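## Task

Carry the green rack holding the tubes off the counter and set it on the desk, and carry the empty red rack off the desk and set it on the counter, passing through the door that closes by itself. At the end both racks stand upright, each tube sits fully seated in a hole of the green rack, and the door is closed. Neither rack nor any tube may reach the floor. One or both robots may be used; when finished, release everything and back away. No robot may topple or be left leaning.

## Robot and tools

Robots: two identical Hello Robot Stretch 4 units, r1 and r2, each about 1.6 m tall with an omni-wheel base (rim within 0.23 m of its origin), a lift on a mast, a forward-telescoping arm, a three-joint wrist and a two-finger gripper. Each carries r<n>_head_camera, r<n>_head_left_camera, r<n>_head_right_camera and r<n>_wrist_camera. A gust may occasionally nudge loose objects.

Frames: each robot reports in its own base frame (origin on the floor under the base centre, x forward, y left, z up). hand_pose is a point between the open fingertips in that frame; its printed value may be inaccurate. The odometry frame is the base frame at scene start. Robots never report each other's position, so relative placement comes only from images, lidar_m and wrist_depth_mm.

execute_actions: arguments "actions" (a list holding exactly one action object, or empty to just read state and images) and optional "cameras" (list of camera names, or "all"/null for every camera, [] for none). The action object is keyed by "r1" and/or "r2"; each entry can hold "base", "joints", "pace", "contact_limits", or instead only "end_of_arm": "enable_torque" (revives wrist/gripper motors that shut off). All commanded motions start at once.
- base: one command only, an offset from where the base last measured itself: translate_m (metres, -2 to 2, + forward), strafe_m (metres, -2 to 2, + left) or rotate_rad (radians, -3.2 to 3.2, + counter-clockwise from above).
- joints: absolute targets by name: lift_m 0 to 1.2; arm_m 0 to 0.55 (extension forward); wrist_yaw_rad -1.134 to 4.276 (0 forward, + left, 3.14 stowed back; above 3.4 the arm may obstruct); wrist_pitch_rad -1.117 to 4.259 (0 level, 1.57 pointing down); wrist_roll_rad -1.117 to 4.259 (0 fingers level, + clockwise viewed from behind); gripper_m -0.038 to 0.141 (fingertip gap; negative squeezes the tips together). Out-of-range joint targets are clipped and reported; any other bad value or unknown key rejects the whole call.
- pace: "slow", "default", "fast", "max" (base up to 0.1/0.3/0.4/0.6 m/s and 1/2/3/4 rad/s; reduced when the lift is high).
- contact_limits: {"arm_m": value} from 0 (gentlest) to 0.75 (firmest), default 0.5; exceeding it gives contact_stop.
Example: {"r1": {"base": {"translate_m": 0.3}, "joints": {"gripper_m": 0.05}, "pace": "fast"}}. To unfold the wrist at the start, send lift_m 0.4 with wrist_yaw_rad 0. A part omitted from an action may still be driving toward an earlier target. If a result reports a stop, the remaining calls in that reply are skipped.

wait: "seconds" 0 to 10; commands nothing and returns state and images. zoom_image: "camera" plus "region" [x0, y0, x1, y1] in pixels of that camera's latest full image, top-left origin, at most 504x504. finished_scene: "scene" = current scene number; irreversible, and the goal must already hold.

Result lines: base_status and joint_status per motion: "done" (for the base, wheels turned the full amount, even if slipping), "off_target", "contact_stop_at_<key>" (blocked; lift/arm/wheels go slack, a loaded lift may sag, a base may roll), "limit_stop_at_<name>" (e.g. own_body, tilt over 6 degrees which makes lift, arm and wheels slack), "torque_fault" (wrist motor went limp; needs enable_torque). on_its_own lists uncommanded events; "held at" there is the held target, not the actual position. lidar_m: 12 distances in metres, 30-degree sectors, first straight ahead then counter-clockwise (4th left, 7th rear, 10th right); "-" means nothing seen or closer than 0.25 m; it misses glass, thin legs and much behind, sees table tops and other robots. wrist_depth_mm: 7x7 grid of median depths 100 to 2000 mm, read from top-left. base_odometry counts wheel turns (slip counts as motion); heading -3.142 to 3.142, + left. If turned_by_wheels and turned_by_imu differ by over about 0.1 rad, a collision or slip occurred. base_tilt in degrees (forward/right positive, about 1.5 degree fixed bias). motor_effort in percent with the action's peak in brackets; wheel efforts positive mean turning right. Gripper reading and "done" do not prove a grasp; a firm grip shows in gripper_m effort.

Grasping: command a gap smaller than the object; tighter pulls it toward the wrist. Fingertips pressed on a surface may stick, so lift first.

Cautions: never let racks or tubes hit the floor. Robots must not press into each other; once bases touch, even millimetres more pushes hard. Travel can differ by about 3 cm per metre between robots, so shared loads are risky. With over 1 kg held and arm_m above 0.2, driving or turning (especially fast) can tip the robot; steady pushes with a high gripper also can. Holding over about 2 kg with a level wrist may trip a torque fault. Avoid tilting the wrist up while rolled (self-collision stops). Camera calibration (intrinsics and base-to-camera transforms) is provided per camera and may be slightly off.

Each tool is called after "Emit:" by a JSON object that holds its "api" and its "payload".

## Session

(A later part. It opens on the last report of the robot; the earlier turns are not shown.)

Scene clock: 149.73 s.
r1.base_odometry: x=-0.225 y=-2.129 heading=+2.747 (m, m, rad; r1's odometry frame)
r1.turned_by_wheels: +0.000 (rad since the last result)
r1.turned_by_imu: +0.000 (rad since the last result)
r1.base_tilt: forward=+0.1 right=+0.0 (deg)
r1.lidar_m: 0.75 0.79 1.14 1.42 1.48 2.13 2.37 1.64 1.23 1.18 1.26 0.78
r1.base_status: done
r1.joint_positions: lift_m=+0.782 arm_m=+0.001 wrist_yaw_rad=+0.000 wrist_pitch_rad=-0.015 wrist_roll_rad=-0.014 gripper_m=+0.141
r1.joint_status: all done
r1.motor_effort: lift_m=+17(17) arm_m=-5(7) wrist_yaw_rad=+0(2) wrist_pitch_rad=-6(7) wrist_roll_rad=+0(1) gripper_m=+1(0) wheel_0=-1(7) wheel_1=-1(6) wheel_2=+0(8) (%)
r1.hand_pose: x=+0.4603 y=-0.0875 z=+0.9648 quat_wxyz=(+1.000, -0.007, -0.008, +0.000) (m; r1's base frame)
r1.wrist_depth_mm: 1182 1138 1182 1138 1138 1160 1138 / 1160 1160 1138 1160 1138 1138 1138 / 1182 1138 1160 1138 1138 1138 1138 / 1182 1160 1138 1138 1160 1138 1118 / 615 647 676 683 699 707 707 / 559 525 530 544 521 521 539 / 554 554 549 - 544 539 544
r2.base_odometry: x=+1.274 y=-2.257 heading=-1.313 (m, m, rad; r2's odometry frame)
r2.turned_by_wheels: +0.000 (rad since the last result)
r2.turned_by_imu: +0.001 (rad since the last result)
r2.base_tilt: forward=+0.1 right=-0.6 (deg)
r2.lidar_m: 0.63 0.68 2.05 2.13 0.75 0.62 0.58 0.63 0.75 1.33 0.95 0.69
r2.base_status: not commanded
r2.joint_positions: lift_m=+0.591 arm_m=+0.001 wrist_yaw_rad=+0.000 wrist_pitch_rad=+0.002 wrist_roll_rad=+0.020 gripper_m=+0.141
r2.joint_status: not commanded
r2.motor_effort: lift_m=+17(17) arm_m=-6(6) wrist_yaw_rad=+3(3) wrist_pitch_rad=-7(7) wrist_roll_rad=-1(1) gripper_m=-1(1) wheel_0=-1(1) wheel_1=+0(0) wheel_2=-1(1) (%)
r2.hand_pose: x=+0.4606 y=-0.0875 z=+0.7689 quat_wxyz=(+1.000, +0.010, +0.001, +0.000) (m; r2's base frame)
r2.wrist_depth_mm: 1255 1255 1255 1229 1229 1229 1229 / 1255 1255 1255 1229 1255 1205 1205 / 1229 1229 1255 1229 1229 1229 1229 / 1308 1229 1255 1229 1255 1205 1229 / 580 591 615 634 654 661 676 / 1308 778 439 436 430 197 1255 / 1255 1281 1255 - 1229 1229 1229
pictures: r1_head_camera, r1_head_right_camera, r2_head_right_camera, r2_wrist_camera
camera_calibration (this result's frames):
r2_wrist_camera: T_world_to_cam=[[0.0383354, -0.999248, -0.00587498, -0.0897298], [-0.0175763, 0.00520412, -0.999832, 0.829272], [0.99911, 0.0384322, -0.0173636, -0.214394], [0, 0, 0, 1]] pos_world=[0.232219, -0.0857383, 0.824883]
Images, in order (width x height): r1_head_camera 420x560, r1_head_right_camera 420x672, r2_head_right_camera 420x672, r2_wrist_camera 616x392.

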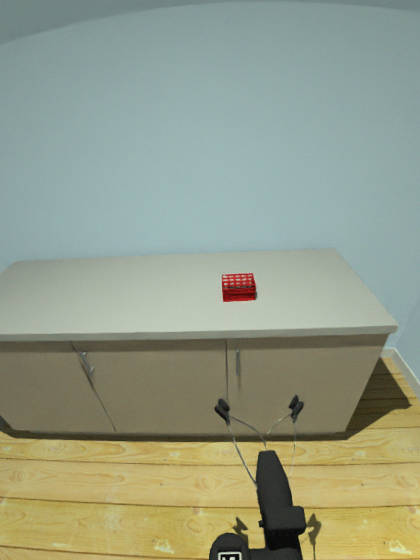

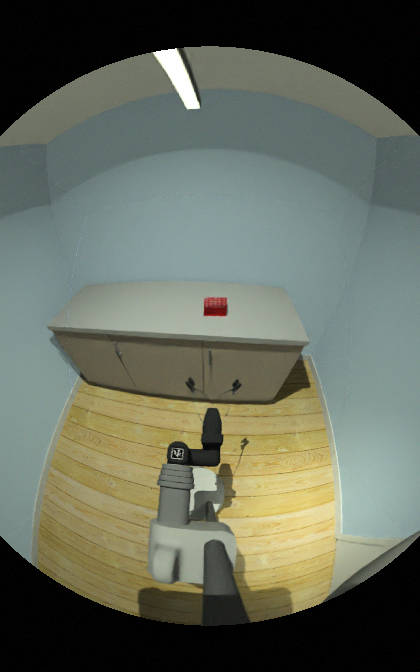

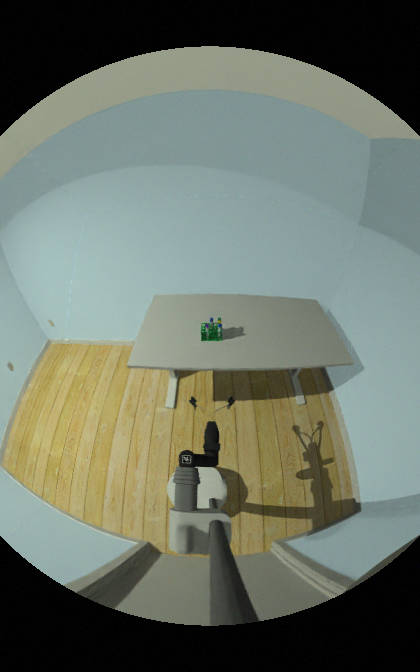

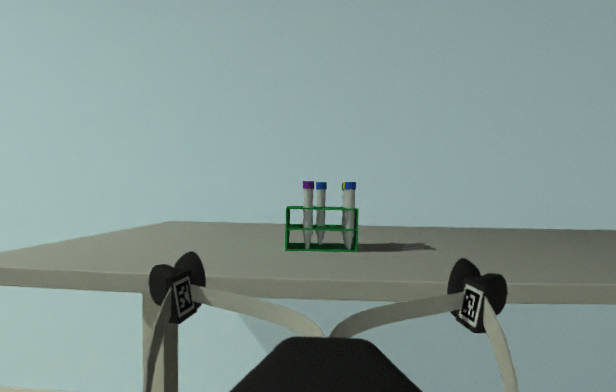

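Emit:
{"api": "execute_actions", "payload": {"actions": []}}

Scene clock: 152.17 s.
r1.base_odometry: x=-0.225 y=-2.129 heading=+2.747 (m, m, rad; r1's odometry frame)
r1.turned_by_wheels: +0.000 (rad since the last result)
r1.turned_by_imu: +0.000 (rad since the last result)
r1.base_tilt: forward=+0.0 right=+0.0 (deg)
r1.lidar_m: 0.75 0.80 1.14 1.41 1.48 2.10 2.36 1.64 1.22 1.19 1.25 0.79
r1.base_status: done
r1.joint_positions: lift_m=+0.782 arm_m=+0.001 wrist_yaw_rad=+0.000 wrist_pitch_rad=-0.015 wrist_roll_rad=-0.014 gripper_m=+0.141
r1.joint_status: all done
r1.motor_effort: lift_m=+17(17) arm_m=-5(7) wrist_yaw_rad=+0(2) wrist_pitch_rad=-6(7) wrist_roll_rad=-1(1) gripper_m=+1(0) wheel_0=-1(7) wheel_1=-1(6) wheel_2=+0(8) (%)
r1.hand_pose: x=+0.4603 y=-0.0875 z=+0.9648 quat_wxyz=(+1.000, -0.007, -0.008, +0.000) (m; r1's base frame)
r1.wrist_depth_mm: 1182 1182 1160 1138 1160 1138 1138 / 1182 1182 1160 1160 1118 1138 1138 / 1160 1160 1160 1160 1138 1160 1118 / 1182 1160 1138 1138 1138 1138 1138 / 615 640 661 683 699 715 715 / 554 530 535 544 521 521 535 / 554 554 544 - 539 539 539
r2.base_odometry: x=+1.274 y=-2.257 heading=-1.313 (m, m, rad; r2's odometry frame)
r2.turned_by_wheels: +0.000 (rad since the last result)
r2.turned_by_imu: +0.001 (rad since the last result)
r2.base_tilt: forward=+0.1 right=-0.6 (deg)
r2.lidar_m: 0.63 0.68 2.07 2.13 0.75 0.63 0.59 0.62 0.77 1.34 0.94 0.67
r2.base_status: not commanded
r2.joint_positions: lift_m=+0.591 arm_m=+0.001 wrist_yaw_rad=+0.000 wrist_pitch_rad=+0.002 wrist_roll_rad=+0.020 gripper_m=+0.141
r2.joint_status: not commanded
r2.motor_effort: lift_m=+17(17) arm_m=-6(6) wrist_yaw_rad=+3(3) wrist_pitch_rad=-7(7) wrist_roll_rad=-1(1) gripper_m=+3(1) wheel_0=-1(1) wheel_1=+0(0) wheel_2=-1(1) (%)
r2.hand_pose: x=+0.4606 y=-0.0875 z=+0.7689 quat_wxyz=(+1.000, +0.010, +0.001, +0.000) (m; r2's base frame)
r2.wrist_depth_mm: 1255 1281 1229 1255 1229 1205 1182 / 1281 1255 1255 1229 1255 1205 1229 / 1255 1255 1281 1229 1182 1229 1205 / 1281 1255 1281 1229 1255 1205 1229 / 569 597 621 634 654 668 676 / 1255 788 442 436 427 198 1205 / 1281 1255 1255 - 1229 1229 1205
pictures: r1_head_camera, r1_head_left_camera, r1_head_right_camera, r1_wrist_camera, r2_head_camera, r2_head_left_camera, r2_head_right_camera, r2_wrist_camera
camera_calibration (this result's frames):
r1_wrist_camera: T_world_to_cam=[[-0.0100963, -0.999212, 0.0383786, -0.13053], [0.0253904, -0.0386244, -0.998931, 1.00456], [0.999627, -0.00911105, 0.0257603, -0.260318], [0, 0, 0, 1]] pos_world=[0.233396, -0.0939984, 1.01521]
r2_wrist_camera: T_world_to_cam=[[0.0383353, -0.999248, -0.00587502, -0.0897298], [-0.0175762, 0.00520416, -0.999832, 0.829272], [0.99911, 0.0384321, -0.0173634, -0.214394], [0, 0, 0, 1]] pos_world=[0.232219, -0.0857383, 0.824883]
Images, in order (width x height): r1_head_camera 420x560, r1_head_left_camera 420x672, r1_head_right_camera 420x672, r1_wrist_camera 616x392, r2_head_camera 420x560, r2_head_left_camera 420x672, r2_head_right_camera 420x672, r2_wrist_camera 616x392.

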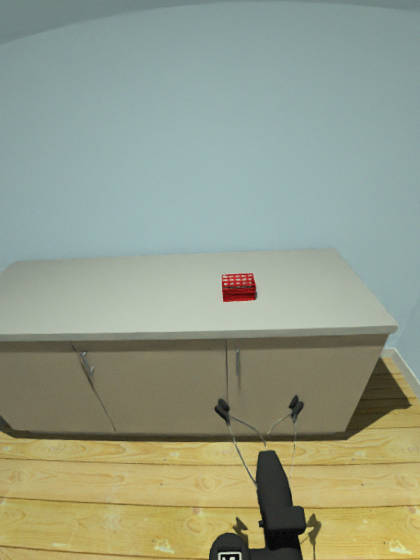

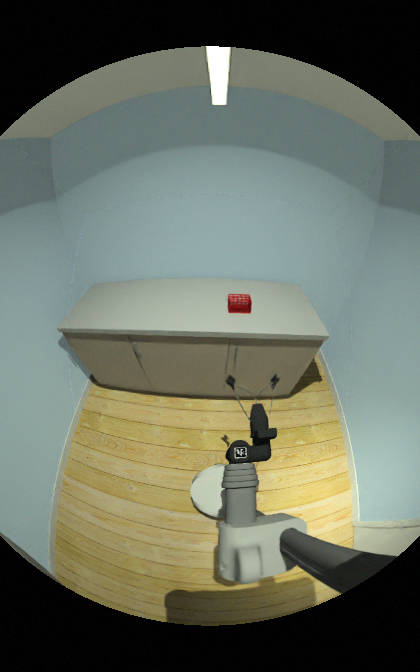

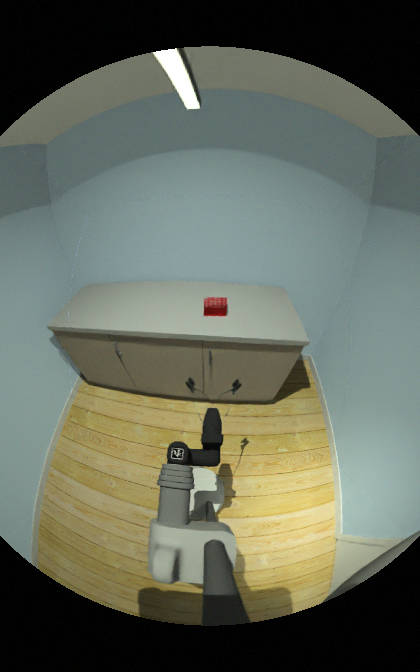

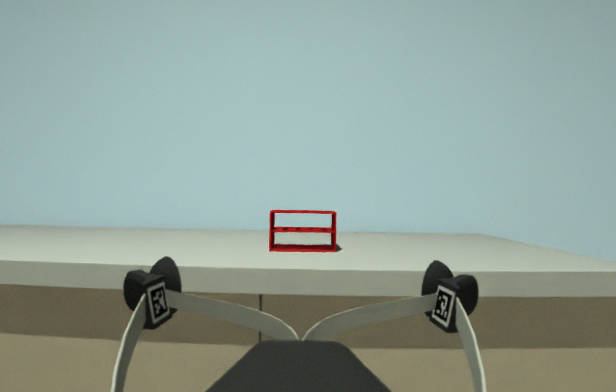

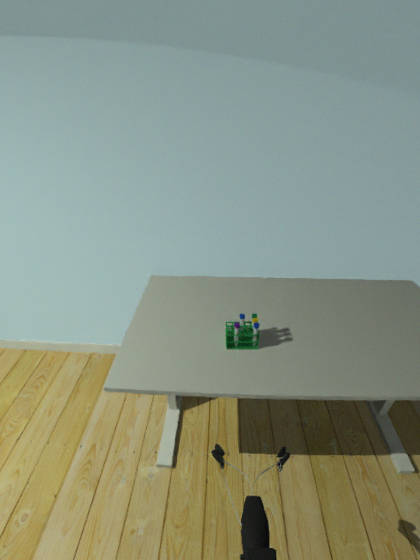

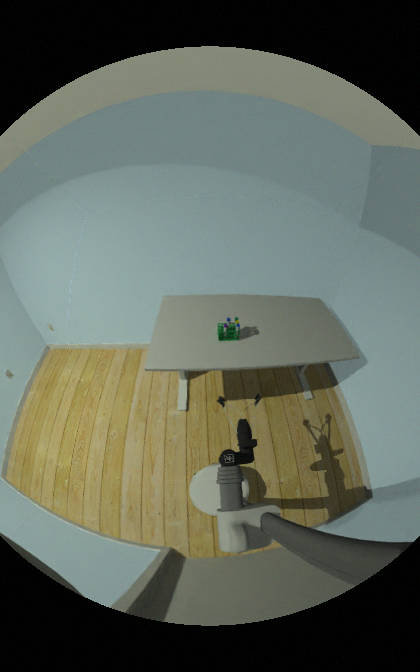

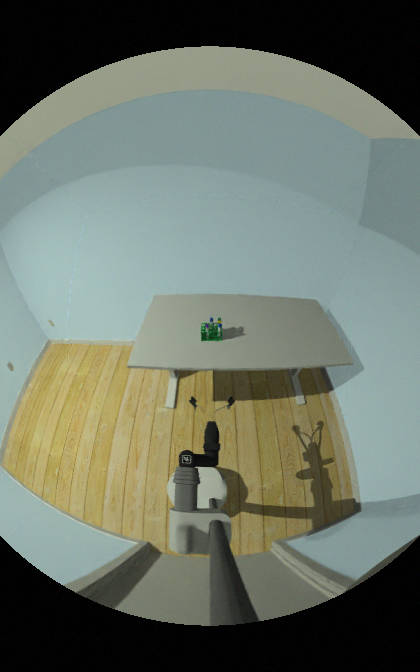

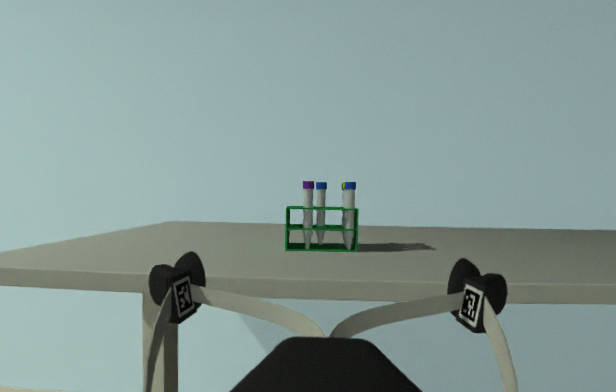

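Emit:
{"api": "finished_scene", "payload": {"scene": 2}}

The scene is finished: the task was done.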